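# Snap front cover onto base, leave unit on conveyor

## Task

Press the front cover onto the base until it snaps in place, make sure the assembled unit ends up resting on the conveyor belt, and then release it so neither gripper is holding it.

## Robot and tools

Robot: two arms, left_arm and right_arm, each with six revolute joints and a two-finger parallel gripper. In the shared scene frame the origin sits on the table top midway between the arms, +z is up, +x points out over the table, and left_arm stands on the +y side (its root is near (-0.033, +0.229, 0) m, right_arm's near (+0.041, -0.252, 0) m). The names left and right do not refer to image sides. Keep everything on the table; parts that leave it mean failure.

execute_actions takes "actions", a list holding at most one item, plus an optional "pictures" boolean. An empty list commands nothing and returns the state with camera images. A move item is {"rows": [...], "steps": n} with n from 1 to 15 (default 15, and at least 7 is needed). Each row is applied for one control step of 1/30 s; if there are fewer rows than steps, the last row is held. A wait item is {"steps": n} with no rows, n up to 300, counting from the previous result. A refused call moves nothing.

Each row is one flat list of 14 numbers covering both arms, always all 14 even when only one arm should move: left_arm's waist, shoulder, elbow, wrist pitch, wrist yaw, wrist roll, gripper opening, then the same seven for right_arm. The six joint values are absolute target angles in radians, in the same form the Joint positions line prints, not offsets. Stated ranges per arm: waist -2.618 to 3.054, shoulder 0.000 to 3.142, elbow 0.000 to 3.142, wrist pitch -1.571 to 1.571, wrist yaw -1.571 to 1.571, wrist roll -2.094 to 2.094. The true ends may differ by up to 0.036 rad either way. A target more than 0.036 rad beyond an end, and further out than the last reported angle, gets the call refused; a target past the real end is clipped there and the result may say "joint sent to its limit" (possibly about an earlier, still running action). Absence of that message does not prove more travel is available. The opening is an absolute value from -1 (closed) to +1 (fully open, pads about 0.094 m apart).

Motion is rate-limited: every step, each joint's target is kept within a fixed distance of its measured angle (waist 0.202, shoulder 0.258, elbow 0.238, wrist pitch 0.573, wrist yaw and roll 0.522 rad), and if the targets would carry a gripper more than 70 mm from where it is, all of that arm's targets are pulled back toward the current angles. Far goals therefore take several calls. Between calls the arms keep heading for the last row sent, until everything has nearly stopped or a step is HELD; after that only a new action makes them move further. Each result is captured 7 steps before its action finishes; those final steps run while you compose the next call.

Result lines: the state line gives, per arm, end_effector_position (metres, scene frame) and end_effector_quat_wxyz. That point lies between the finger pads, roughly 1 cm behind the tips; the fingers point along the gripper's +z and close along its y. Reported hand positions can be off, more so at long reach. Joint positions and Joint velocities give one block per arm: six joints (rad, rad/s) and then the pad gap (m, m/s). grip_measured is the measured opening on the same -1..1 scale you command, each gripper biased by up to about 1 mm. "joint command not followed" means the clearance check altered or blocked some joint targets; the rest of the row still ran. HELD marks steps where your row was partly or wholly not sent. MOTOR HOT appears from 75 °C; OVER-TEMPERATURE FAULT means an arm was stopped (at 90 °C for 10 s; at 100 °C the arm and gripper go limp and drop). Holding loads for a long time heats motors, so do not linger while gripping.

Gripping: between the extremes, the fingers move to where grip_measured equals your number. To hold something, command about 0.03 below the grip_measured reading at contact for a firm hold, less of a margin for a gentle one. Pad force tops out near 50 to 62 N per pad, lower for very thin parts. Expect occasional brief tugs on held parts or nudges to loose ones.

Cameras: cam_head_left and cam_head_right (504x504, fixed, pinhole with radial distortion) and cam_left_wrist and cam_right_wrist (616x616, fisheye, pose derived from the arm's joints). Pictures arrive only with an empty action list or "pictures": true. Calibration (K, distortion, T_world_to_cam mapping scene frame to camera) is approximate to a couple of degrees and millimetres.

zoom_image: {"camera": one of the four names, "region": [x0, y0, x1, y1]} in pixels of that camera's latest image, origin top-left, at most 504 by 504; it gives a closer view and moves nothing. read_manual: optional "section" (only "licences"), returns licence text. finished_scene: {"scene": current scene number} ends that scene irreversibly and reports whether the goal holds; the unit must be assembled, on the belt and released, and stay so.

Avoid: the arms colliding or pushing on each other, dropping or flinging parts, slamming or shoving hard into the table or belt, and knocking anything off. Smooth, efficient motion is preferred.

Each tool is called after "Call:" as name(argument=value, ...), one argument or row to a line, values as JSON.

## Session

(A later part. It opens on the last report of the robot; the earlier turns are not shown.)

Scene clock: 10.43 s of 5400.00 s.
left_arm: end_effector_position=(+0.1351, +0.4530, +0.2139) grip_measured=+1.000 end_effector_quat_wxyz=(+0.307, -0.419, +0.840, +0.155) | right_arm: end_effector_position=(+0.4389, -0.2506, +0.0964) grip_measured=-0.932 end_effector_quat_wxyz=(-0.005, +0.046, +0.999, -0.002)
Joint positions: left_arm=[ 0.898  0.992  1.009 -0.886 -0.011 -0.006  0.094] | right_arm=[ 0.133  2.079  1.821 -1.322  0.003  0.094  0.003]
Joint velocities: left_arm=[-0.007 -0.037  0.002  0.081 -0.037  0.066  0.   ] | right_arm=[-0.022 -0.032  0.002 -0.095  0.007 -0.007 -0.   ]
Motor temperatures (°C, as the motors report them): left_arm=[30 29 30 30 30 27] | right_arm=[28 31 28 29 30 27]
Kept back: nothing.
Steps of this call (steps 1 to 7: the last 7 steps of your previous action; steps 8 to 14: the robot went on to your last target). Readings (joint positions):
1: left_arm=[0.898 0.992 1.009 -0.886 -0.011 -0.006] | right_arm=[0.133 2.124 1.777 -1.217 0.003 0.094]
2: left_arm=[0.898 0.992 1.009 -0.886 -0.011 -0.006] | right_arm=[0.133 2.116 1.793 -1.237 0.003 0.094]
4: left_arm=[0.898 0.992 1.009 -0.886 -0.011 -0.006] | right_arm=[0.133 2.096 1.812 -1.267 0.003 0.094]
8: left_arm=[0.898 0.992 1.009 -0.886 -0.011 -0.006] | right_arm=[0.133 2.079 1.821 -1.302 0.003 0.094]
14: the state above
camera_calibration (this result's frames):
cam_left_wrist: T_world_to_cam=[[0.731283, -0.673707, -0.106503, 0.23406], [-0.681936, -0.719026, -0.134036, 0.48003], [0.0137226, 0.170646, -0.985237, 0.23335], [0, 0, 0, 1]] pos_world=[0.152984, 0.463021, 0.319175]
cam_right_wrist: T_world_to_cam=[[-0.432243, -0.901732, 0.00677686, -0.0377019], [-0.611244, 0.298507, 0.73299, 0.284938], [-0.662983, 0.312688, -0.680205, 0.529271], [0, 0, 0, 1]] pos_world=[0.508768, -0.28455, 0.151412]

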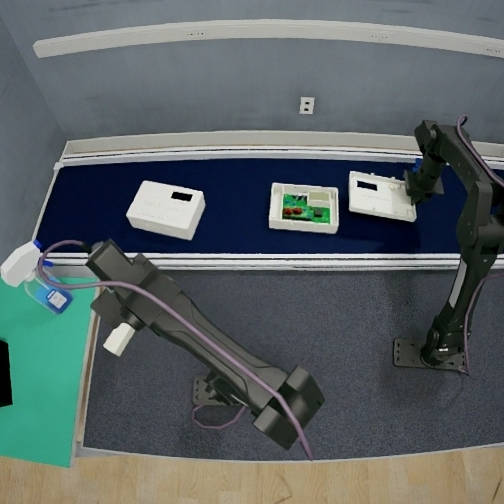

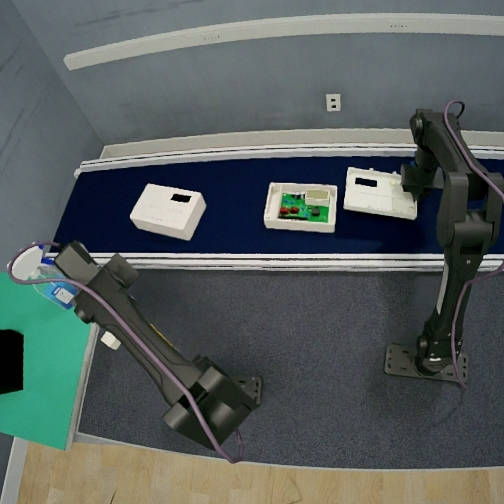

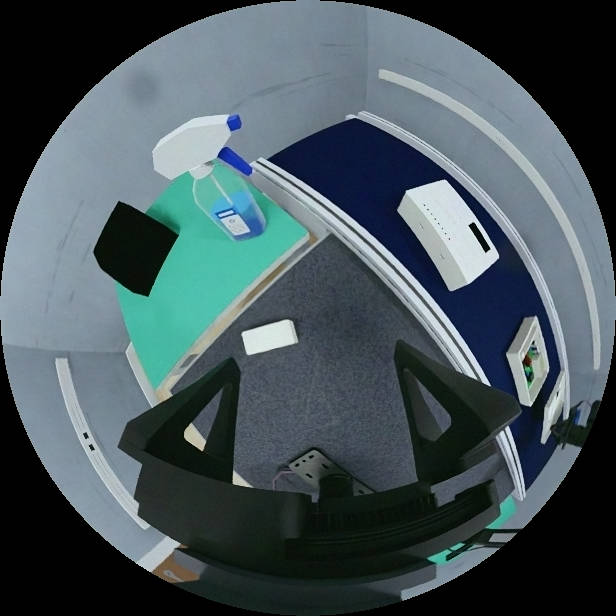

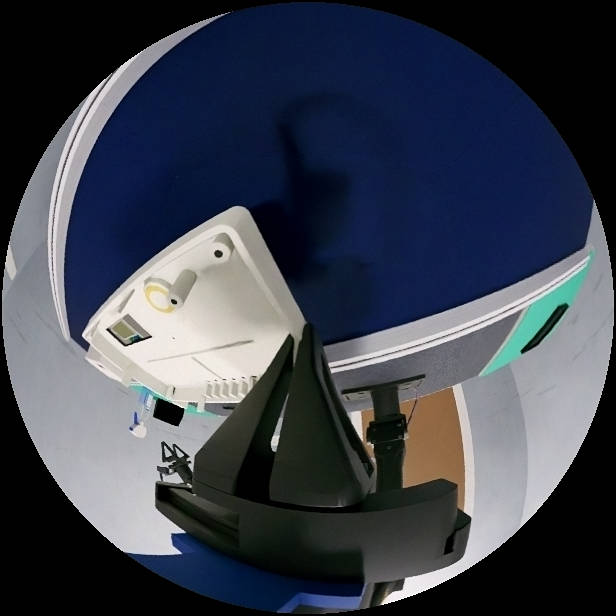

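Call:
execute_actions(
  actions=[
    {"rows":[[0.6,1.0,0.9,-0.5,-0.1,-0.3,0.6,0.137,2.05,1.85,-1.36,0,0.1,-1],[0.4,1.0,0.8,-0.2,-0.2,-0.5,0.5,0.137,2.04,1.86,-1.38,0,0.1,-1],[0.2,1.0,0.7,0,-0.3,-0.7,0.4,0.137,2.03,1.87,-1.40,0,0.1,-1],[0,1.0,0.6,0.2,-0.4,-0.9,0.3,0.137,2.02,1.88,-1.42,0,0.1,-1],[-0.2,1.05,0.5,0.4,-0.5,-1.1,0.3,0.137,2.01,1.89,-1.44,0,0.1,-1],[-0.3,1.1,0.45,0.6,-0.6,-1.3,0.3,0.137,2,1.9,-1.46,0,0.1,-1],[-0.4,1.15,0.4,0.7,-0.7,-1.4,0.3,0.137,1.99,1.91,-1.48,0,0.1,-1],[-0.5,1.2,0.35,0.9,-0.8,-1.57,0.3,0.137,1.98,1.92,-1.5,0,0.1,-1],[-0.6,1.25,0.3,1.0,-0.9,-1.57,0.3,0.137,1.97,1.93,-1.52,0,0.1,-1],[-1.01,1.371,0.128,1.243,-0.906,-1.57,0.3,0.137,1.95,1.93,-1.55,0,0.1,-1]],"steps":15},
  ],
)

Call:
execute_actions(
  actions=[
    {"steps":25},
  ],
)

Call:
execute_actions(
  actions=[
    {"rows":[[-1.01,1.371,0.128,1.243,-0.906,-1.57,0.3,0.19,1.95,1.93,-1.55,0,0.15,-1],[-1.01,1.371,0.128,1.243,-0.906,-1.57,0.3,0.24,1.95,1.93,-1.55,0,0.2,-1],[-1.01,1.371,0.128,1.243,-0.906,-1.57,0.3,0.29,1.95,1.93,-1.55,0,0.25,-1],[-1.01,1.371,0.128,1.243,-0.906,-1.57,0.3,0.34,1.95,1.93,-1.55,0,0.3,-1],[-1.01,1.371,0.128,1.243,-0.906,-1.57,0.3,0.39,1.95,1.93,-1.55,0,0.35,-1],[-1.01,1.371,0.128,1.243,-0.906,-1.57,0.3,0.44,1.95,1.93,-1.55,0,0.4,-1],[-1.01,1.371,0.128,1.243,-0.906,-1.57,0.3,0.49,1.95,1.93,-1.55,0,0.45,-1],[-1.01,1.371,0.128,1.243,-0.906,-1.57,0.3,0.54,1.95,1.93,-1.55,0,0.5,-1],[-1.01,1.371,0.128,1.243,-0.906,-1.57,0.3,0.59,1.95,1.93,-1.55,0,0.55,-1],[-1.01,1.371,0.128,1.243,-0.906,-1.57,0.3,0.64,1.95,1.93,-1.55,0,0.6,-1],[-1.01,1.371,0.128,1.243,-0.906,-1.57,0.3,0.69,1.95,1.93,-1.55,0,0.65,-1],[-1.01,1.371,0.128,1.243,-0.906,-1.57,0.3,0.74,1.95,1.93,-1.55,0,0.7,-1],[-1.01,1.371,0.128,1.243,-0.906,-1.57,0.3,0.785,1.95,1.93,-1.55,0,0.755,-1]],"steps":15},
  ],
)

Call:
execute_actions(
  actions=[
    {"steps":20},
  ],
  pictures=true,
)

Scene clock: 12.13 s of 5400.00 s.
left_arm: end_effector_position=(+0.2421, +0.4220, +0.1338) grip_measured=+0.302 end_effector_quat_wxyz=(+0.482, -0.538, +0.682, +0.114) | right_arm: end_effector_position=(+0.4281, -0.2507, +0.1190) grip_measured=-0.932 end_effector_quat_wxyz=(-0.013, +0.046, +0.999, -0.002)
Joint positions: left_arm=[ 0.36   1.1    0.496  0.006 -0.445 -0.722  0.061] | right_arm=[ 0.133  2.051  1.869 -1.414  0.003  0.094  0.003]
Joint velocities: left_arm=[-2.127  1.536 -2.103  3.377 -2.234 -2.864  0.   ] | right_arm=[ 0.012 -0.315  0.291 -0.491 -0.022  0.007  0.   ]
Motor temperatures (°C, as the motors report them): left_arm=[30 29 30 30 30 27] | right_arm=[28 31 29 29 30 27]
Steps of this call (steps 1 to 30: the robot went on to your last target; steps 31 to 43: nothing new was sent; steps 44 to 51: the first 8 steps of this action). Readings (joint positions):
44: left_arm=[0.868 0.990 0.991 -0.838 -0.038 -0.051] | right_arm=[0.133 2.079 1.821 -1.328 0.003 0.094]
45: left_arm=[0.803 0.988 0.946 -0.727 -0.071 -0.131] | right_arm=[0.133 2.079 1.823 -1.334 0.003 0.094]
47: left_arm=[0.656 0.988 0.806 -0.469 -0.162 -0.326] | right_arm=[0.133 2.078 1.833 -1.355 0.003 0.094]
51: the state above

Scene clock: 12.97 s of 5400.00 s.
left_arm: end_effector_position=(+0.2386, +0.0696, +0.1542) grip_measured=+0.302 end_effector_quat_wxyz=(+0.478, -0.470, +0.540, -0.509) | right_arm: end_effector_position=(+0.4052, -0.2507, +0.1616) grip_measured=-0.932 end_effector_quat_wxyz=(-0.008, +0.046, +0.999, -0.002)
Joint positions: left_arm=[-1.004  1.386  0.11   1.237 -0.886 -1.563  0.061] | right_arm=[ 0.133  1.963  1.913 -1.537  0.003  0.094  0.003]
Joint velocities: left_arm=[ 0.022 -0.007 -0.012 -0.007 -0.037 -0.037  0.001] | right_arm=[-0.002 -0.007  0.007  0.051 -0.022 -0.022  0.001]
Motor temperatures (°C, as the motors report them): left_arm=[30 29 30 30 30 27] | right_arm=[28 32 29 29 30 27]
Kept back: nothing.
Steps of this call (steps 1 to 7: the last 7 steps of your previous action; steps 8 to 25: the robot went on to your last target). Readings (joint positions):
1: left_arm=[0.285 1.157 0.425 0.117 -0.526 -0.821] | right_arm=[0.133 2.039 1.880 -1.431 0.003 0.094]
2: left_arm=[0.211 1.224 0.352 0.235 -0.599 -0.920] | right_arm=[0.133 2.025 1.889 -1.447 0.003 0.094]
4: left_arm=[0.058 1.343 0.210 0.444 -0.694 -1.118] | right_arm=[0.133 1.994 1.901 -1.479 0.003 0.094]
8: left_arm=[-0.197 1.386 0.110 0.736 -0.787 -1.351] | right_arm=[0.133 1.963 1.913 -1.517 0.003 0.094]
25: the state above

Scene clock: 13.23 s of 5400.00 s.
left_arm: end_effector_position=(+0.2388, +0.0708, +0.1557) grip_measured=+0.302 end_effector_quat_wxyz=(+0.478, -0.473, +0.535, -0.512) | right_arm: end_effector_position=(+0.3899, -0.1477, +0.1617) grip_measured=-0.932 end_effector_quat_wxyz=(-0.005, +0.009, +1.000, -0.012)
Joint positions: left_arm=[-1.004  1.386  0.11   1.245 -0.893 -1.567  0.061] | right_arm=[ 0.428  1.963  1.913 -1.537  0.021  0.316  0.003]
Joint velocities: left_arm=[-0.002 -0.017  0.007  0.037 -0.066 -0.051  0.   ] | right_arm=[ 1.78  -0.012 -0.007  0.066 -0.007  1.121 -0.002]
Motor temperatures (°C, as the motors report them): left_arm=[30 29 30 30 30 27] | right_arm=[28 32 29 29 30 27]
Steps of this call (steps 1 to 8: the first 8 steps of this action). Readings (joint positions):
1: left_arm=[-1.004 1.386 0.110 1.239 -0.888 -1.564] | right_arm=[0.137 1.963 1.913 -1.537 0.005 0.101]
2: left_arm=[-1.004 1.386 0.110 1.241 -0.889 -1.565] | right_arm=[0.149 1.963 1.913 -1.537 0.010 0.117]
4: left_arm=[-1.004 1.386 0.110 1.243 -0.891 -1.566] | right_arm=[0.207 1.963 1.913 -1.537 0.020 0.169]
8: the state above

Scene clock: 13.90 s of 5400.00 s.
left_arm: end_effector_position=(+0.2388, +0.0710, +0.1559) grip_measured=+0.302 end_effector_quat_wxyz=(+0.478, -0.474, +0.534, -0.512) | right_arm: end_effector_position=(+0.3285, -0.0292, +0.1616) grip_measured=-0.932 end_effector_quat_wxyz=(-0.009, +0.042, +0.999, -0.004)
Joint positions: left_arm=[-1.004  1.386  0.11   1.246 -0.894 -1.568  0.061] | right_arm=[ 0.784  1.963  1.913 -1.538 -0.006  0.738  0.003]
Joint velocities: left_arm=[-0.002  0.007  0.022 -0.081 -0.022 -0.037  0.   ] | right_arm=[-0.022  0.002 -0.007  0.037  0.051  0.095  0.   ]
Motor temperatures (°C, as the motors report them): left_arm=[30 29 30 30 30 27] | right_arm=[28 32 29 29 30 27]
Kept back: nothing.
Steps of this call (steps 1 to 7: the last 7 steps of your previous action; steps 8 to 20: the robot went on to your last target). Readings (joint positions):
1: left_arm=[-1.004 1.386 0.110 1.245 -0.894 -1.567] | right_arm=[0.491 1.963 1.913 -1.537 0.019 0.359]
2: left_arm=[-1.004 1.386 0.110 1.245 -0.894 -1.567] | right_arm=[0.551 1.963 1.913 -1.537 0.016 0.403]
4: left_arm=[-1.004 1.386 0.110 1.246 -0.894 -1.568] | right_arm=[0.664 1.963 1.913 -1.537 0.010 0.494]
8: left_arm=[-1.004 1.386 0.110 1.246 -0.894 -1.568] | right_arm=[0.816 1.963 1.913 -1.537 -0.008 0.639]
20: the state above
camera_calibration (this result's frames):
cam_left_wrist: T_world_to_cam=[[0.0160802, -0.169456, 0.985406, -0.140515], [-0.610868, -0.781884, -0.124489, 0.254294], [0.791569, -0.599951, -0.116088, -0.0265922], [0, 0, 0, 1]] pos_world=[0.178649, 0.159063, 0.167034]
cam_right_wrist: T_world_to_cam=[[-0.426015, -0.904617, 0.0133808, 0.11065], [-0.606725, 0.296636, 0.73749, 0.101278], [-0.671115, 0.306063, -0.675226, 0.432946], [0, 0, 0, 1]] pos_world=[0.399142, -0.0624558, 0.216164]

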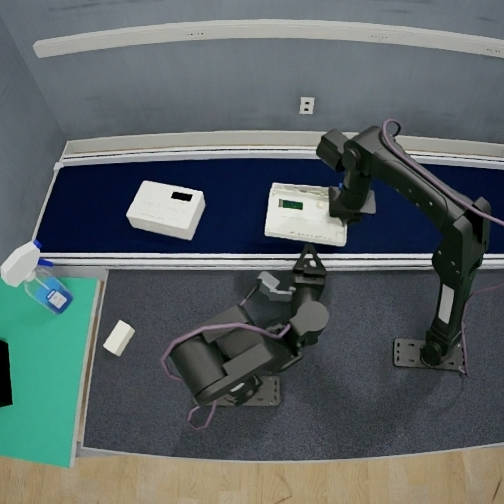

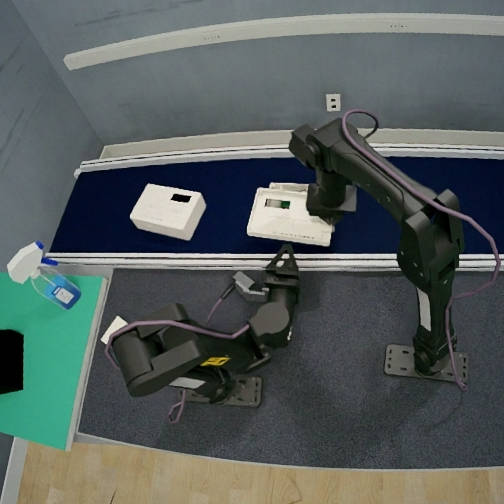

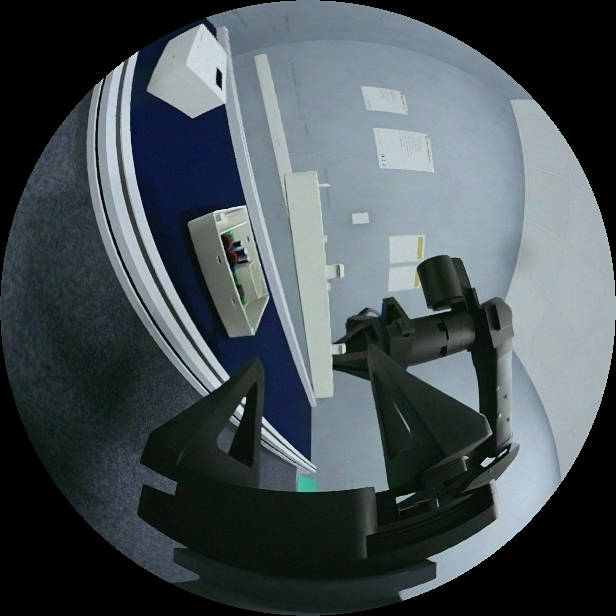

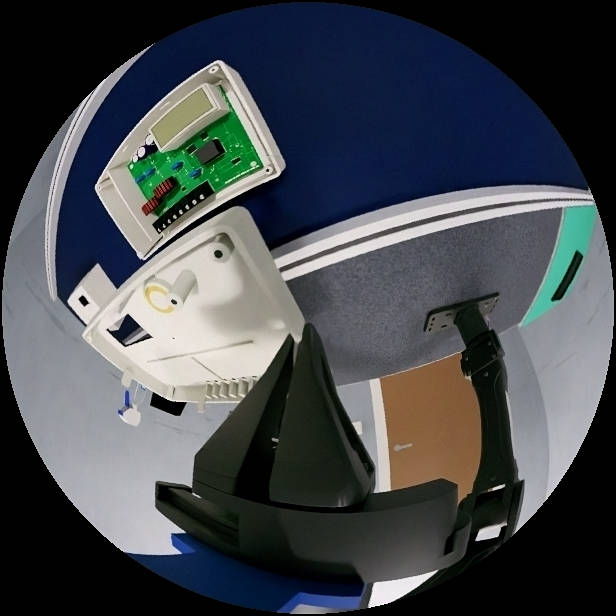

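Call:
execute_actions(
  actions=[
    {"rows":[[-0.98,1.4,0.15,1.255,-0.87,-1.57,0.3,0.785,1.95,1.93,-1.55,0,0.755,-1],[-0.95,1.43,0.17,1.265,-0.84,-1.57,0.3,0.785,1.95,1.93,-1.55,0,0.755,-1],[-0.92,1.455,0.19,1.275,-0.81,-1.57,0.3,0.785,1.95,1.93,-1.55,0,0.755,-1],[-0.89,1.48,0.21,1.285,-0.78,-1.57,0.3,0.785,1.95,1.93,-1.55,0,0.755,-1],[-0.855,1.51,0.23,1.295,-0.75,-1.57,0.3,0.785,1.95,1.93,-1.55,0,0.755,-1],[-0.815,1.537,0.254,1.305,-0.71,-1.57,0.3,0.785,1.95,1.93,-1.55,0,0.755,-1]],"steps":15},
  ],
)

Call:
execute_actions(
  actions=[
    {"steps":14},
  ],
  pictures=true,
)

Scene clock: 14.70 s of 5400.00 s.
left_arm: end_effector_position=(+0.2832, +0.0759, +0.1647) grip_measured=+0.302 end_effector_quat_wxyz=(+0.491, -0.490, +0.509, -0.510) | right_arm: end_effector_position=(+0.3285, -0.0292, +0.1616) grip_measured=-0.932 end_effector_quat_wxyz=(-0.009, +0.046, +0.999, -0.004)
Joint positions: left_arm=[-0.837  1.513  0.228  1.288 -0.783 -1.568  0.061] | right_arm=[ 0.784  1.963  1.913 -1.538 -0.006  0.745  0.003]
Joint velocities: left_arm=[ 0.437  0.315  0.247  0.11   0.388 -0.037 -0.   ] | right_arm=[-0.012 -0.002  0.002  0.066  0.022  0.007  0.   ]
Motor temperatures (°C, as the motors report them): left_arm=[30 29 30 30 30 27] | right_arm=[28 32 29 29 30 27]
Steps of this call (steps 1 to 16: the robot went on to your last target; steps 17 to 24: the first 8 steps of this action). Readings (joint positions):
17: left_arm=[-1.002 1.386 0.112 1.247 -0.892 -1.568] | right_arm=[0.784 1.963 1.913 -1.538 -0.006 0.745]
18: left_arm=[-0.993 1.390 0.118 1.249 -0.886 -1.568] | right_arm=[0.784 1.963 1.913 -1.538 -0.006 0.745]
20: left_arm=[-0.948 1.423 0.151 1.262 -0.859 -1.568] | right_arm=[0.784 1.963 1.913 -1.538 -0.006 0.745]
24: the state above

Scene clock: 15.17 s of 5400.00 s.
left_arm: end_effector_position=(+0.2859, +0.0687, +0.1674) grip_measured=+0.302 end_effector_quat_wxyz=(+0.480, -0.478, +0.514, -0.526) | right_arm: end_effector_position=(+0.3285, -0.0292, +0.1616) grip_measured=-0.932 end_effector_quat_wxyz=(-0.009, +0.046, +0.999, -0.004)
Joint positions: left_arm=[-0.822  1.523  0.234  1.307 -0.724 -1.568  0.061] | right_arm=[ 0.784  1.963  1.913 -1.538 -0.006  0.745  0.003]
Joint velocities: left_arm=[-0.002  0.017  0.012 -0.022  0.007  0.022  0.   ] | right_arm=[-0.007  0.012  0.017 -0.022  0.007 -0.007 -0.001]
Motor temperatures (°C, as the motors report them): left_arm=[30 29 30 30 30 27] | right_arm=[28 32 29 29 30 27]
Kept back: nothing.
Steps of this call (steps 1 to 7: the last 7 steps of your previous action; steps 8 to 14: the robot went on to your last target). Readings (joint positions):
1: left_arm=[-0.827 1.520 0.233 1.291 -0.771 -1.568] | right_arm=[0.784 1.963 1.913 -1.538 -0.006 0.745]
2: left_arm=[-0.823 1.523 0.234 1.294 -0.762 -1.568] | right_arm=[0.784 1.963 1.913 -1.538 -0.006 0.745]
4: left_arm=[-0.822 1.523 0.234 1.299 -0.747 -1.568] | right_arm=[0.784 1.963 1.913 -1.538 -0.006 0.745]
8: left_arm=[-0.822 1.523 0.234 1.304 -0.731 -1.568] | right_arm=[0.784 1.963 1.913 -1.538 -0.006 0.745]
14: the state above
camera_calibration (this result's frames):
cam_left_wrist: T_world_to_cam=[[-0.0104569, -0.132062, 0.991186, -0.148951], [-0.598199, -0.793477, -0.112031, 0.277844], [0.801279, -0.594099, -0.0707021, -0.0747105], [0, 0, 0, 1]] pos_world=[0.224512, 0.156407, 0.173483]
cam_right_wrist: T_world_to_cam=[[-0.432216, -0.90167, 0.0134734, 0.112758], [-0.604708, 0.300886, 0.737425, 0.100749], [-0.668968, 0.310579, -0.675294, 0.432383], [0, 0, 0, 1]] pos_world=[0.39891, -0.0629328, 0.216172]

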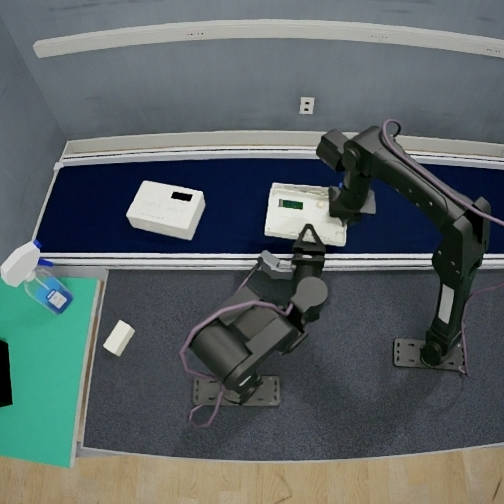

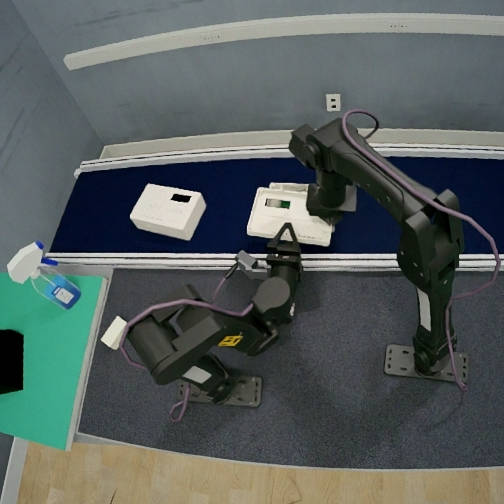

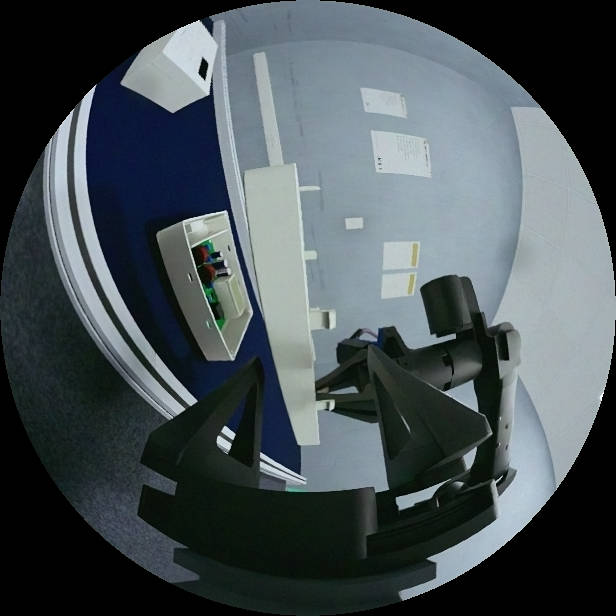

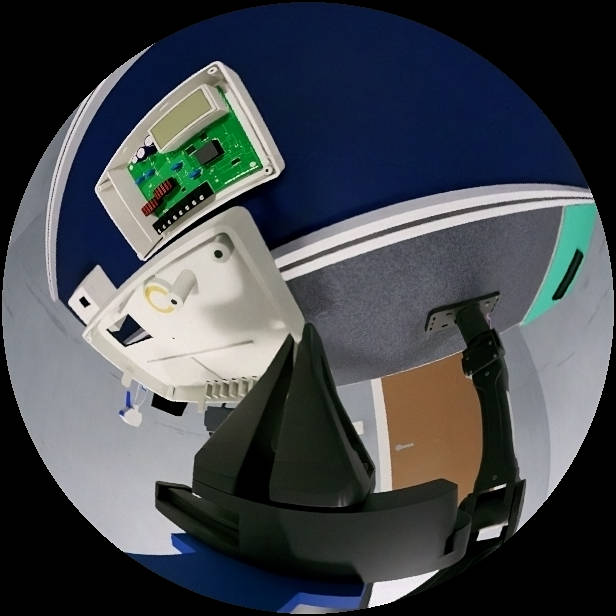

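Call:
execute_actions(
  actions=[
    {"rows":[[-0.815,1.537,0.24,1.25,-0.71,-1.57,0.3,0.785,1.95,1.93,-1.55,0,0.755,-1]],"steps":12},
  ],
)

Call:
execute_actions(
  actions=[
    {"rows":[[-0.815,1.537,0.24,1.25,-0.71,-1.57,0,0.785,1.95,1.93,-1.55,0,0.755,-1],[-0.815,1.537,0.24,1.25,-0.71,-1.57,-0.2,0.785,1.95,1.93,-1.55,0,0.755,-1],[-0.815,1.537,0.24,1.25,-0.71,-1.57,-0.4,0.785,1.95,1.93,-1.55,0,0.755,-1],[-0.815,1.537,0.24,1.25,-0.71,-1.57,-0.5,0.785,1.95,1.93,-1.55,0,0.755,-1],[-0.815,1.537,0.24,1.25,-0.71,-1.57,-0.6,0.785,1.95,1.93,-1.55,0,0.755,-1],[-0.815,1.537,0.24,1.25,-0.71,-1.57,-0.7,0.785,1.95,1.93,-1.55,0,0.755,-1]],"steps":15},
  ],
)

Call:
execute_actions(
  actions=[],
)

Call:
zoom_image(
  camera="cam_head_left",
  region=[250,170,370,270],
)

Scene clock: 16.00 s of 5400.00 s.
left_arm: end_effector_position=(+0.2859, +0.0682, +0.1624) grip_measured=+0.302 end_effector_quat_wxyz=(+0.479, -0.478, +0.524, -0.518) | right_arm: end_effector_position=(+0.3285, -0.0293, +0.1617) grip_measured=-0.932 end_effector_quat_wxyz=(-0.009, +0.046, +0.999, -0.004)
Joint positions: left_arm=[-0.822  1.523  0.234  1.282 -0.721 -1.568  0.061] | right_arm=[ 0.784  1.963  1.913 -1.539 -0.006  0.745  0.003]
Joint velocities: left_arm=[-0.002  0.012  0.007 -0.037 -0.037 -0.051  0.   ] | right_arm=[-0.007 -0.007 -0.007 -0.007 -0.007  0.066 -0.   ]
Motor temperatures (°C, as the motors report them): left_arm=[30 29 30 30 30 27] | right_arm=[28 32 29 29 30 27]
Steps of this call (steps 1 to 20: the robot went on to your last target; steps 21 to 25: the first 5 steps of this action). Readings (joint positions):
21: left_arm=[-0.822 1.523 0.234 1.304 -0.722 -1.568] | right_arm=[0.784 1.963 1.913 -1.538 -0.006 0.745]
22: left_arm=[-0.822 1.523 0.234 1.298 -0.722 -1.568] | right_arm=[0.784 1.963 1.913 -1.538 -0.006 0.745]
24: left_arm=[-0.822 1.523 0.234 1.286 -0.721 -1.568] | right_arm=[0.784 1.963 1.913 -1.538 -0.006 0.745]
25: the state above

Scene clock: 16.50 s of 5400.00 s.
left_arm: end_effector_position=(+0.2859, +0.0677, +0.1564) grip_measured=-0.648 end_effector_quat_wxyz=(+0.478, -0.477, +0.535, -0.508) | right_arm: end_effector_position=(+0.3284, -0.0294, +0.1617) grip_measured=-0.932 end_effector_quat_wxyz=(-0.009, +0.046, +0.999, -0.004)
Joint positions: left_arm=[-0.822  1.525  0.234  1.257 -0.718 -1.566  0.017] | right_arm=[ 0.784  1.963  1.913 -1.54  -0.005  0.745  0.003]
Joint velocities: left_arm=[ 0.002  0.007  0.002 -0.022  0.037  0.022  0.   ] | right_arm=[ 0.012  0.007  0.012  0.007 -0.007  0.007 -0.002]
Motor temperatures (°C, as the motors report them): left_arm=[30 29 30 30 30 27] | right_arm=[28 32 29 29 30 27]
Steps of this call (steps 1 to 7: the last 7 steps of your previous action; steps 8 to 15: the first 8 steps of this action). Readings (joint positions):
8: left_arm=[-0.822 1.523 0.234 1.271 -0.721 -1.568] | right_arm=[0.784 1.963 1.913 -1.539 -0.006 0.745]
9: left_arm=[-0.822 1.523 0.234 1.270 -0.721 -1.568] | right_arm=[0.784 1.963 1.913 -1.539 -0.006 0.745]
11: left_arm=[-0.822 1.523 0.234 1.270 -0.721 -1.568] | right_arm=[0.784 1.963 1.913 -1.539 -0.006 0.745]
15: the state above

Scene clock: 16.73 s of 5400.00 s.
left_arm: end_effector_position=(+0.2859, +0.0676, +0.1564) grip_measured=-0.648 end_effector_quat_wxyz=(+0.478, -0.476, +0.535, -0.508) | right_arm: end_effector_position=(+0.3284, -0.0296, +0.1617) grip_measured=-0.932 end_effector_quat_wxyz=(-0.009, +0.046, +0.999, -0.005)
Joint positions: left_arm=[-0.822  1.525  0.234  1.257 -0.718 -1.566  0.017] | right_arm=[ 0.784  1.963  1.913 -1.54  -0.005  0.745  0.003]
Joint velocities: left_arm=[-0.007 -0.012 -0.002 -0.051 -0.066  0.022 -0.001] | right_arm=[-0.007 -0.007  0.002 -0.007  0.037 -0.022 -0.   ]
Motor temperatures (°C, as the motors report them): left_arm=[30 29 30 31 30 27] | right_arm=[28 32 29 29 30 27]
Kept back: nothing.
Steps of this call (steps 1 to 7: the last 7 steps of your previous action). Readings (joint positions):
1: left_arm=[-0.822 1.525 0.234 1.257 -0.718 -1.566] | right_arm=[0.784 1.963 1.913 -1.540 -0.005 0.745]
2: left_arm=[-0.822 1.525 0.234 1.257 -0.718 -1.566] | right_arm=[0.784 1.963 1.913 -1.540 -0.005 0.745]
4: left_arm=[-0.822 1.525 0.234 1.257 -0.718 -1.566] | right_arm=[0.784 1.963 1.913 -1.540 -0.005 0.745]
7: the state above
camera_calibration (this result's frames):
cam_left_wrist: T_world_to_cam=[[0.0244509, -0.171493, 0.984882, -0.144472], [-0.607572, -0.784903, -0.121588, 0.279223], [0.793888, -0.595414, -0.123386, -0.0656804], [0, 0, 0, 1]] pos_world=[0.225323, 0.15528, 0.168134]
cam_right_wrist: T_world_to_cam=[[-0.432189, -0.901653, 0.0153521, 0.112015], [-0.604334, 0.302227, 0.737184, 0.100711], [-0.669323, 0.309325, -0.675518, 0.432507], [0, 0, 0, 1]] pos_world=[0.398762, -0.0632237, 0.216204]

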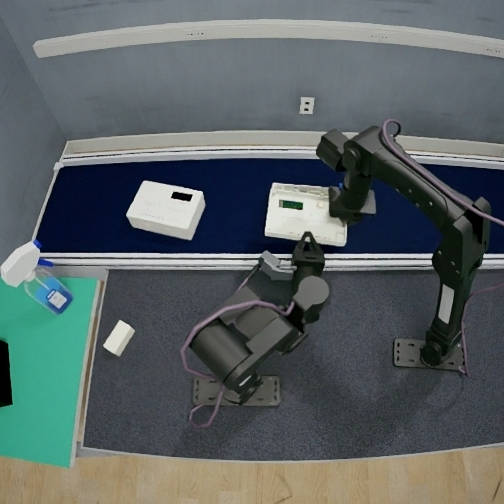

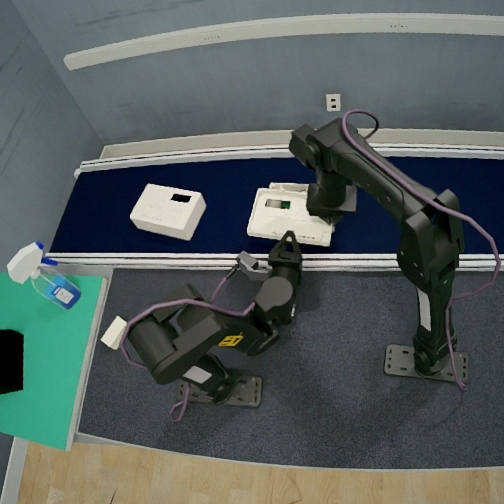

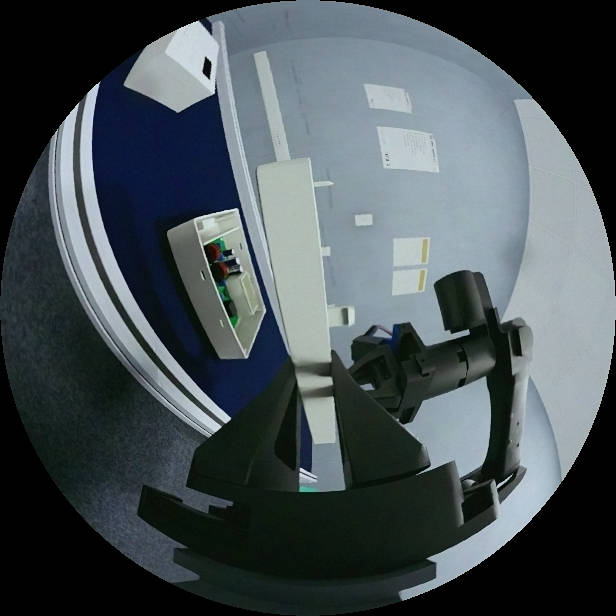

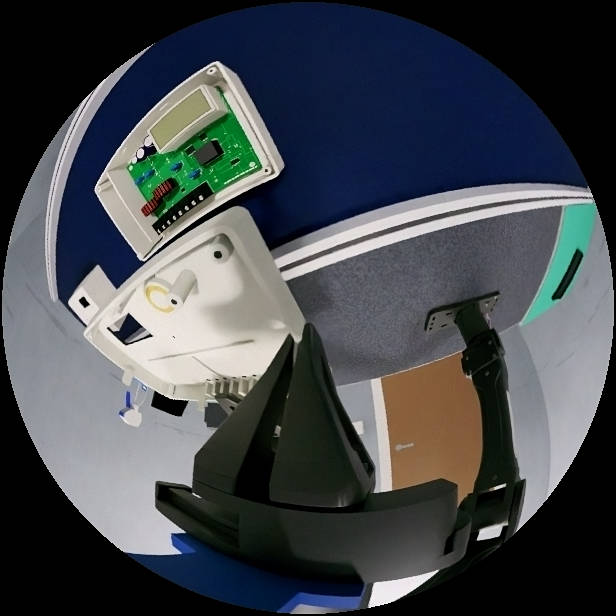

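Region (250, 170, 370, 270) of cam_head_left's 504x504 image, scaled by 4.200, with more detail than that image has.

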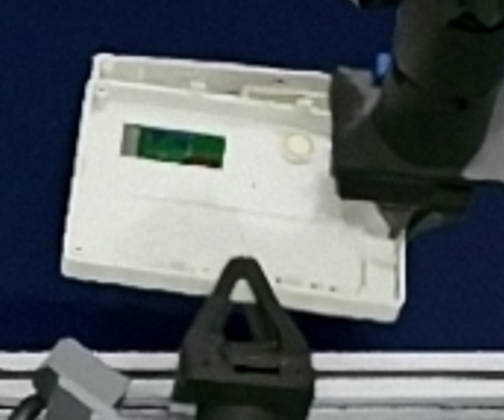

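Call:
execute_actions(
  actions=[
    {"rows":[[-0.815,1.537,0.24,1.25,-0.71,-1.57,-0.7,0.785,1.95,1.93,-1.55,0,0.755,-0.7],[-0.815,1.537,0.24,1.25,-0.71,-1.57,-0.7,0.785,1.95,1.93,-1.55,0,0.755,-0.7],[-0.815,1.537,0.24,1.25,-0.71,-1.57,-0.7,0.785,1.95,1.93,-1.55,0,0.755,-0.7],[-0.815,1.537,0.24,1.25,-0.71,-1.57,-0.7,0.785,1.92,1.93,-1.55,0,0.755,-0.7],[-0.815,1.537,0.24,1.25,-0.71,-1.57,-0.7,0.785,1.89,1.93,-1.55,0,0.755,-0.7],[-0.815,1.537,0.24,1.25,-0.71,-1.57,-0.7,0.785,1.86,1.93,-1.55,0,0.755,-0.7],[-0.815,1.537,0.24,1.25,-0.71,-1.57,-0.7,0.785,1.8,1.93,-1.55,0,0.755,-0.7]],"steps":15},
  ],
)

Call:
execute_actions(
  actions=[
    {"rows":[[-0.815,1.5,0.28,1.4,-0.71,-1.57,-0.7,0.1,1.8,1.93,-1.55,0,0,-1]],"steps":15},
  ],
)

Call:
execute_actions(
  actions=[
    {"rows":[[-0.815,1.5,0.28,1.4,-0.71,1.57,-0.7,0.1,1.8,1.93,-1.55,0,0,-1]],"steps":15},
  ],
)

Call:
execute_actions(
  actions=[
    {"steps":35},
  ],
  pictures=true,
)

Scene clock: 17.37 s of 5400.00 s.
left_arm: end_effector_position=(+0.2858, +0.0676, +0.1549) grip_measured=-0.648 end_effector_quat_wxyz=(+0.478, -0.477, +0.537, -0.506) | right_arm: end_effector_position=(+0.3263, -0.0312, +0.1786) grip_measured=-0.702 end_effector_quat_wxyz=(+0.010, +0.046, +0.999, +0.012)
Joint positions: left_arm=[-0.822  1.525  0.234  1.25  -0.718 -1.568  0.017] | right_arm=[ 0.784  1.913  1.911 -1.539 -0.005  0.745  0.014]
Joint velocities: left_arm=[ 0.007 -0.012 -0.007 -0.007  0.007 -0.081 -0.   ] | right_arm=[-0.012 -0.764  0.012 -0.037 -0.007  0.007 -0.   ]
Motor temperatures (°C, as the motors report them): left_arm=[30 29 30 31 30 27] | right_arm=[28 32 29 29 30 27]
Steps of this call (steps 1 to 11: the robot went on to your last target; steps 12 to 19: the first 8 steps of this action). Readings (joint positions):
12: left_arm=[-0.822 1.525 0.234 1.256 -0.718 -1.566] | right_arm=[0.784 1.963 1.913 -1.540 -0.005 0.745]
13: left_arm=[-0.822 1.525 0.234 1.254 -0.718 -1.567] | right_arm=[0.784 1.963 1.913 -1.540 -0.005 0.745]
15: left_arm=[-0.822 1.525 0.234 1.252 -0.718 -1.568] | right_arm=[0.784 1.963 1.913 -1.540 -0.005 0.745]
19: the state above

Scene clock: 17.87 s of 5400.00 s.
left_arm: end_effector_position=(+0.2887, +0.0646, +0.1854) grip_measured=-0.648 end_effector_quat_wxyz=(+0.478, -0.476, +0.489, -0.554) | right_arm: end_effector_position=(+0.3880, -0.1788, +0.2167) grip_measured=-0.982 end_effector_quat_wxyz=(+0.070, -0.015, +0.997, +0.022)
Joint positions: left_arm=[-0.822  1.525  0.256  1.363 -0.718 -1.568  0.017] | right_arm=[ 0.326  1.808  1.921 -1.537 -0.019  0.166  0.001]
Joint velocities: left_arm=[-0.007  0.002  0.002  0.183 -0.037  0.022 -0.   ] | right_arm=[-2.01   0.017  0.002  0.095  0.007 -1.033 -0.001]
Motor temperatures (°C, as the motors report them): left_arm=[30 29 30 31 30 27] | right_arm=[28 32 29 29 30 27]
Steps of this call (steps 1 to 7: the last 7 steps of your previous action; steps 8 to 15: the first 8 steps of this action). Readings (joint positions):
8: left_arm=[-0.822 1.525 0.235 1.261 -0.718 -1.568] | right_arm=[0.766 1.797 1.921 -1.543 -0.015 0.667]
9: left_arm=[-0.822 1.525 0.237 1.280 -0.718 -1.568] | right_arm=[0.728 1.799 1.921 -1.542 -0.024 0.568]
11: left_arm=[-0.822 1.525 0.248 1.319 -0.718 -1.568] | right_arm=[0.608 1.802 1.921 -1.542 -0.025 0.383]
15: the state above

Scene clock: 18.37 s of 5400.00 s.
left_arm: end_effector_position=(+0.2884, +0.0649, +0.1892) grip_measured=-0.649 end_effector_quat_wxyz=(+0.652, -0.262, +0.624, -0.342) | right_arm: end_effector_position=(+0.3957, -0.2628, +0.2162) grip_measured=-0.982 end_effector_quat_wxyz=(+0.073, +0.024, +0.997, -0.003)
Joint positions: left_arm=[-0.822  1.525  0.256  1.381 -0.718 -0.805  0.016] | right_arm=[ 0.1    1.81   1.921 -1.537  0.005  0.016  0.001]
Joint velocities: left_arm=[-0.017  0.002 -0.012 -0.11  -0.022  2.806 -0.   ] | right_arm=[-0.007 -0.002 -0.017 -0.007 -0.081 -0.066  0.   ]
Motor temperatures (°C, as the motors report them): left_arm=[30 29 30 31 30 27] | right_arm=[28 32 29 29 30 27]
Steps of this call (steps 1 to 7: the last 7 steps of your previous action; steps 8 to 15: the first 8 steps of this action). Readings (joint positions):
8: left_arm=[-0.822 1.525 0.256 1.380 -0.718 -1.492] | right_arm=[0.067 1.810 1.921 -1.536 0.013 0.038]
9: left_arm=[-0.822 1.525 0.256 1.380 -0.718 -1.393] | right_arm=[0.077 1.810 1.921 -1.536 0.012 0.033]
11: left_arm=[-0.822 1.525 0.256 1.381 -0.718 -1.198] | right_arm=[0.094 1.810 1.921 -1.536 0.008 0.025]
15: the state above

Scene clock: 19.53 s of 5400.00 s.
left_arm: end_effector_position=(+0.2884, +0.0649, +0.1893) grip_measured=-0.650 end_effector_quat_wxyz=(+0.565, +0.477, +0.480, +0.473) | right_arm: end_effector_position=(+0.3956, -0.2628, +0.2161) grip_measured=-0.982 end_effector_quat_wxyz=(+0.073, +0.021, +0.997, -0.003)
Joint positions: left_arm=[-0.822  1.525  0.256  1.382 -0.718  1.554  0.016] | right_arm=[ 0.1    1.81   1.921 -1.537  0.005  0.011  0.001]
Joint velocities: left_arm=[-0.017 -0.007 -0.007 -0.037 -0.037  0.11  -0.   ] | right_arm=[ 0.007 -0.002 -0.012  0.007  0.081  0.007 -0.001]
Motor temperatures (°C, as the motors report them): left_arm=[30 29 30 31 30 27] | right_arm=[28 32 29 29 30 27]
Kept back: nothing.
Steps of this call (steps 1 to 7: the last 7 steps of your previous action; steps 8 to 35: the robot went on to your last target). Readings (joint positions):
1: left_arm=[-0.822 1.525 0.256 1.382 -0.718 -0.707] | right_arm=[0.100 1.810 1.921 -1.537 0.005 0.015]
2: left_arm=[-0.822 1.525 0.256 1.382 -0.718 -0.609] | right_arm=[0.100 1.810 1.921 -1.537 0.005 0.014]
4: left_arm=[-0.822 1.525 0.256 1.382 -0.718 -0.413] | right_arm=[0.100 1.810 1.921 -1.537 0.005 0.013]
8: left_arm=[-0.822 1.525 0.256 1.382 -0.718 -0.018] | right_arm=[0.100 1.810 1.921 -1.537 0.005 0.011]
35: the state above
camera_calibration (this result's frames):
cam_left_wrist: T_world_to_cam=[[0.102701, 0.0417187, -0.993837, 0.160769], [-0.459875, 0.887924, -0.0102496, 0.110424], [0.882025, 0.458094, 0.110376, -0.203262], [0, 0, 0, 1]] pos_world=[0.213552, -0.0116423, 0.183345]
cam_right_wrist: T_world_to_cam=[[-0.383208, -0.922439, -0.0475222, -0.0812806], [-0.730451, 0.271158, 0.626829, 0.237249], [-0.565325, 0.274919, -0.777706, 0.558367], [0, 0, 0, 1]] pos_world=[0.45781, -0.292814, 0.281668]

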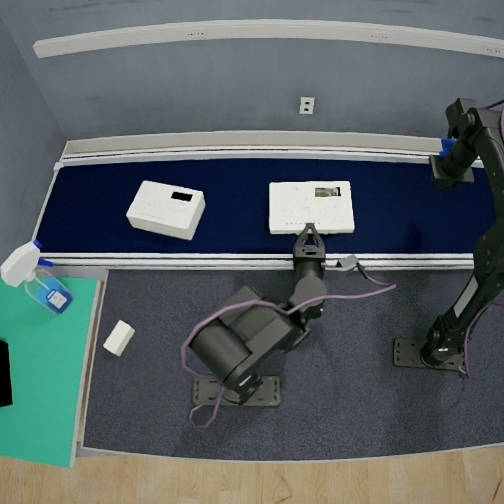

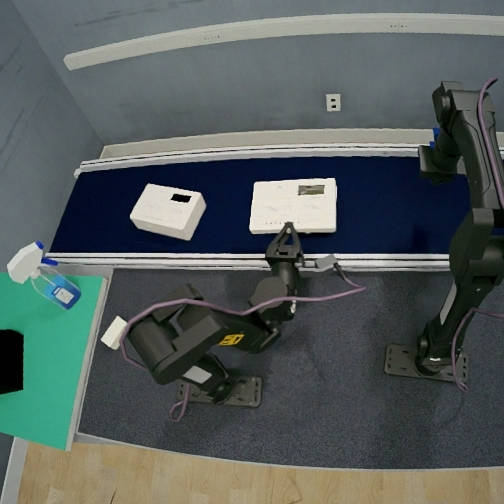

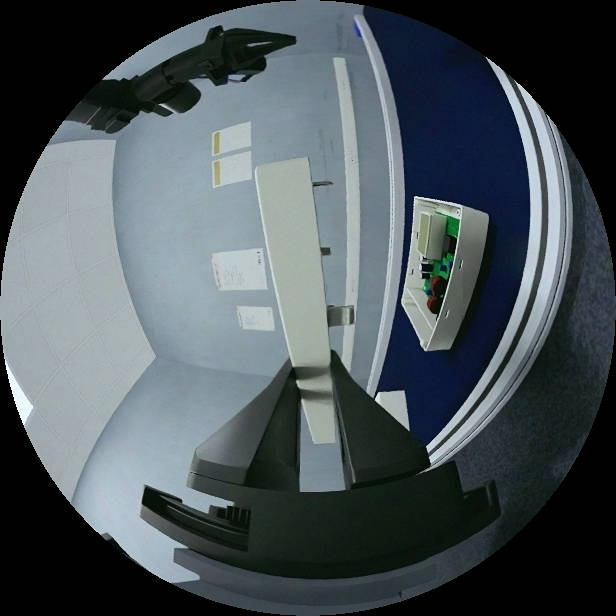

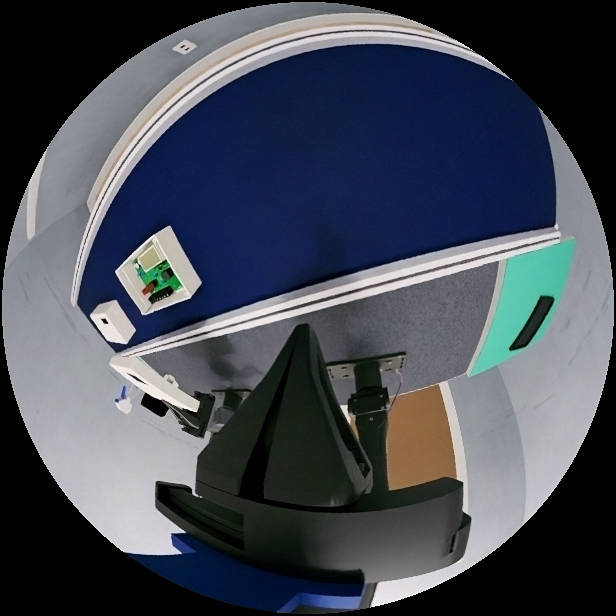

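Call:
execute_actions(
  actions=[
    {"rows":[[-0.79,1.54,0.29,1.37,-0.68,1.56,-0.7,0.1,1.8,1.93,-1.55,0,0,-1],[-0.76,1.565,0.315,1.35,-0.64,1.56,-0.7,0.1,1.8,1.93,-1.55,0,0,-1],[-0.73,1.59,0.34,1.33,-0.6,1.55,-0.7,0.1,1.8,1.93,-1.55,0,0,-1],[-0.7,1.615,0.365,1.31,-0.56,1.55,-0.7,0.1,1.8,1.93,-1.55,0,0,-1],[-0.67,1.64,0.39,1.29,-0.52,1.54,-0.7,0.1,1.8,1.93,-1.55,0,0,-1],[-0.64,1.665,0.41,1.27,-0.48,1.54,-0.7,0.1,1.8,1.93,-1.55,0,0,-1],[-0.61,1.69,0.43,1.25,-0.44,1.53,-0.7,0.1,1.8,1.93,-1.55,0,0,-1],[-0.58,1.715,0.45,1.22,-0.4,1.53,-0.7,0.1,1.8,1.93,-1.55,0,0,-1],[-0.55,1.74,0.47,1.19,-0.36,1.52,-0.7,0.1,1.8,1.93,-1.55,0,0,-1],[-0.53,1.76,0.49,1.16,-0.33,1.52,-0.7,0.1,1.8,1.93,-1.55,0,0,-1],[-0.51,1.78,0.505,1.135,-0.32,1.51,-0.7,0.1,1.8,1.93,-1.55,0,0,-1]],"steps":15},
  ],
)

Call:
execute_actions(
  actions=[
    {"steps":20},
  ],
  pictures=true,
)

Scene clock: 20.43 s of 5400.00 s.
left_arm: end_effector_position=(+0.3432, +0.0733, +0.1733) grip_measured=-0.650 end_effector_quat_wxyz=(+0.535, +0.503, +0.482, +0.478) | right_arm: end_effector_position=(+0.3956, -0.2628, +0.2161) grip_measured=-0.982 end_effector_quat_wxyz=(+0.073, +0.021, +0.997, -0.003)
Joint positions: left_arm=[-0.642  1.66   0.394  1.301 -0.547  1.554  0.016] | right_arm=[ 0.1    1.81   1.921 -1.537  0.005  0.011  0.001]
Joint velocities: left_arm=[ 0.862  0.706  0.642 -0.462  0.989 -0.11  -0.001] | right_arm=[ 0.002 -0.017 -0.017 -0.022 -0.022  0.022  0.   ]
Motor temperatures (°C, as the motors report them): left_arm=[30 29 30 31 30 27] | right_arm=[28 32 29 29 30 27]
Steps of this call (steps 1 to 19: the robot went on to your last target; steps 20 to 27: the first 8 steps of this action). Readings (joint positions):
20: left_arm=[-0.819 1.525 0.256 1.381 -0.713 1.567] | right_arm=[0.100 1.810 1.921 -1.537 0.005 0.011]
21: left_arm=[-0.809 1.529 0.261 1.376 -0.701 1.567] | right_arm=[0.100 1.810 1.921 -1.537 0.005 0.011]
23: left_arm=[-0.763 1.560 0.294 1.359 -0.664 1.565] | right_arm=[0.100 1.810 1.921 -1.537 0.005 0.011]
27: the state above

Scene clock: 21.10 s of 5400.00 s.
left_arm: end_effector_position=(+0.3758, +0.0761, +0.1160) grip_measured=-0.649 end_effector_quat_wxyz=(+0.491, +0.582, +0.493, +0.422) | right_arm: end_effector_position=(+0.3956, -0.2628, +0.2161) grip_measured=-0.982 end_effector_quat_wxyz=(+0.073, +0.021, +0.997, -0.003)
Joint positions: left_arm=[-0.511  1.777  0.478  1.127 -0.332  1.522  0.016] | right_arm=[ 0.1    1.81   1.921 -1.537  0.005  0.011  0.001]
Joint velocities: left_arm=[-0.007 -0.002 -0.022  0.007 -0.022  0.007 -0.001] | right_arm=[-0.012 -0.002  0.002 -0.037 -0.022 -0.037  0.   ]
Motor temperatures (°C, as the motors report them): left_arm=[30 29 30 31 30 27] | right_arm=[28 32 29 29 30 27]
Kept back: nothing.
Steps of this call (steps 1 to 7: the last 7 steps of your previous action; steps 8 to 20: the robot went on to your last target). Readings (joint positions):
1: left_arm=[-0.611 1.685 0.415 1.281 -0.513 1.550] | right_arm=[0.100 1.810 1.921 -1.537 0.005 0.011]
2: left_arm=[-0.582 1.710 0.435 1.259 -0.480 1.546] | right_arm=[0.100 1.810 1.921 -1.537 0.005 0.011]
4: left_arm=[-0.535 1.753 0.469 1.211 -0.427 1.538] | right_arm=[0.100 1.810 1.921 -1.537 0.005 0.011]
8: left_arm=[-0.511 1.777 0.478 1.148 -0.376 1.528] | right_arm=[0.100 1.810 1.921 -1.537 0.005 0.011]
20: the state above
camera_calibration (this result's frames):
cam_left_wrist: T_world_to_cam=[[-0.12152, 0.17068, -0.977804, 0.151034], [-0.368728, 0.906849, 0.20412, 0.0793714], [0.92156, 0.385349, -0.047266, -0.268437], [0, 0, 0, 1]] pos_world=[0.295001, 0.00568552, 0.118792]
cam_right_wrist: T_world_to_cam=[[-0.383208, -0.922439, -0.0475222, -0.0812806], [-0.730451, 0.271158, 0.626829, 0.237249], [-0.565325, 0.274919, -0.777706, 0.558367], [0, 0, 0, 1]] pos_world=[0.45781, -0.292814, 0.281668]

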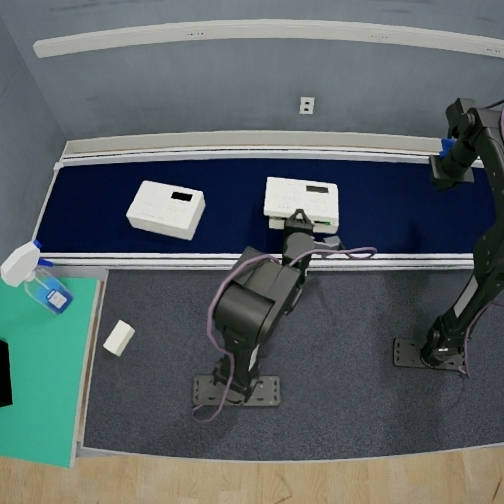

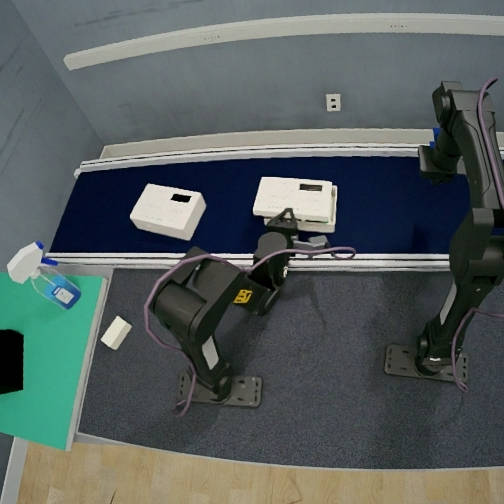

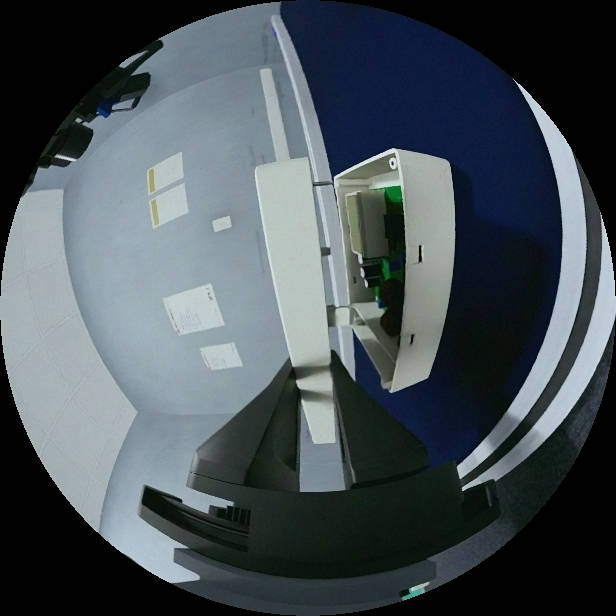

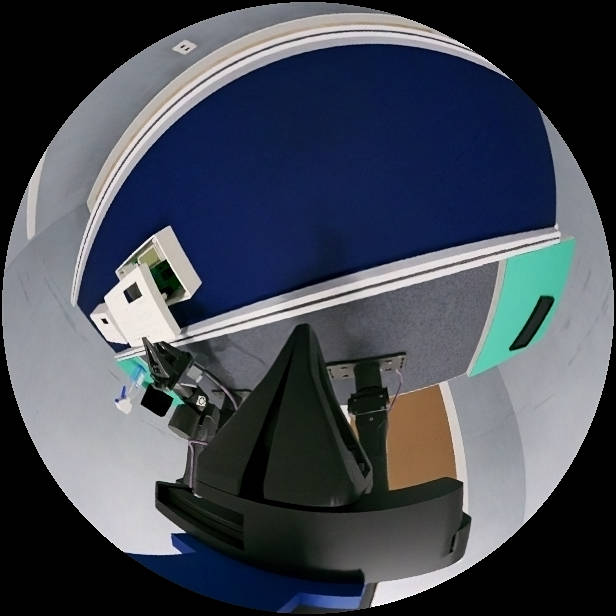

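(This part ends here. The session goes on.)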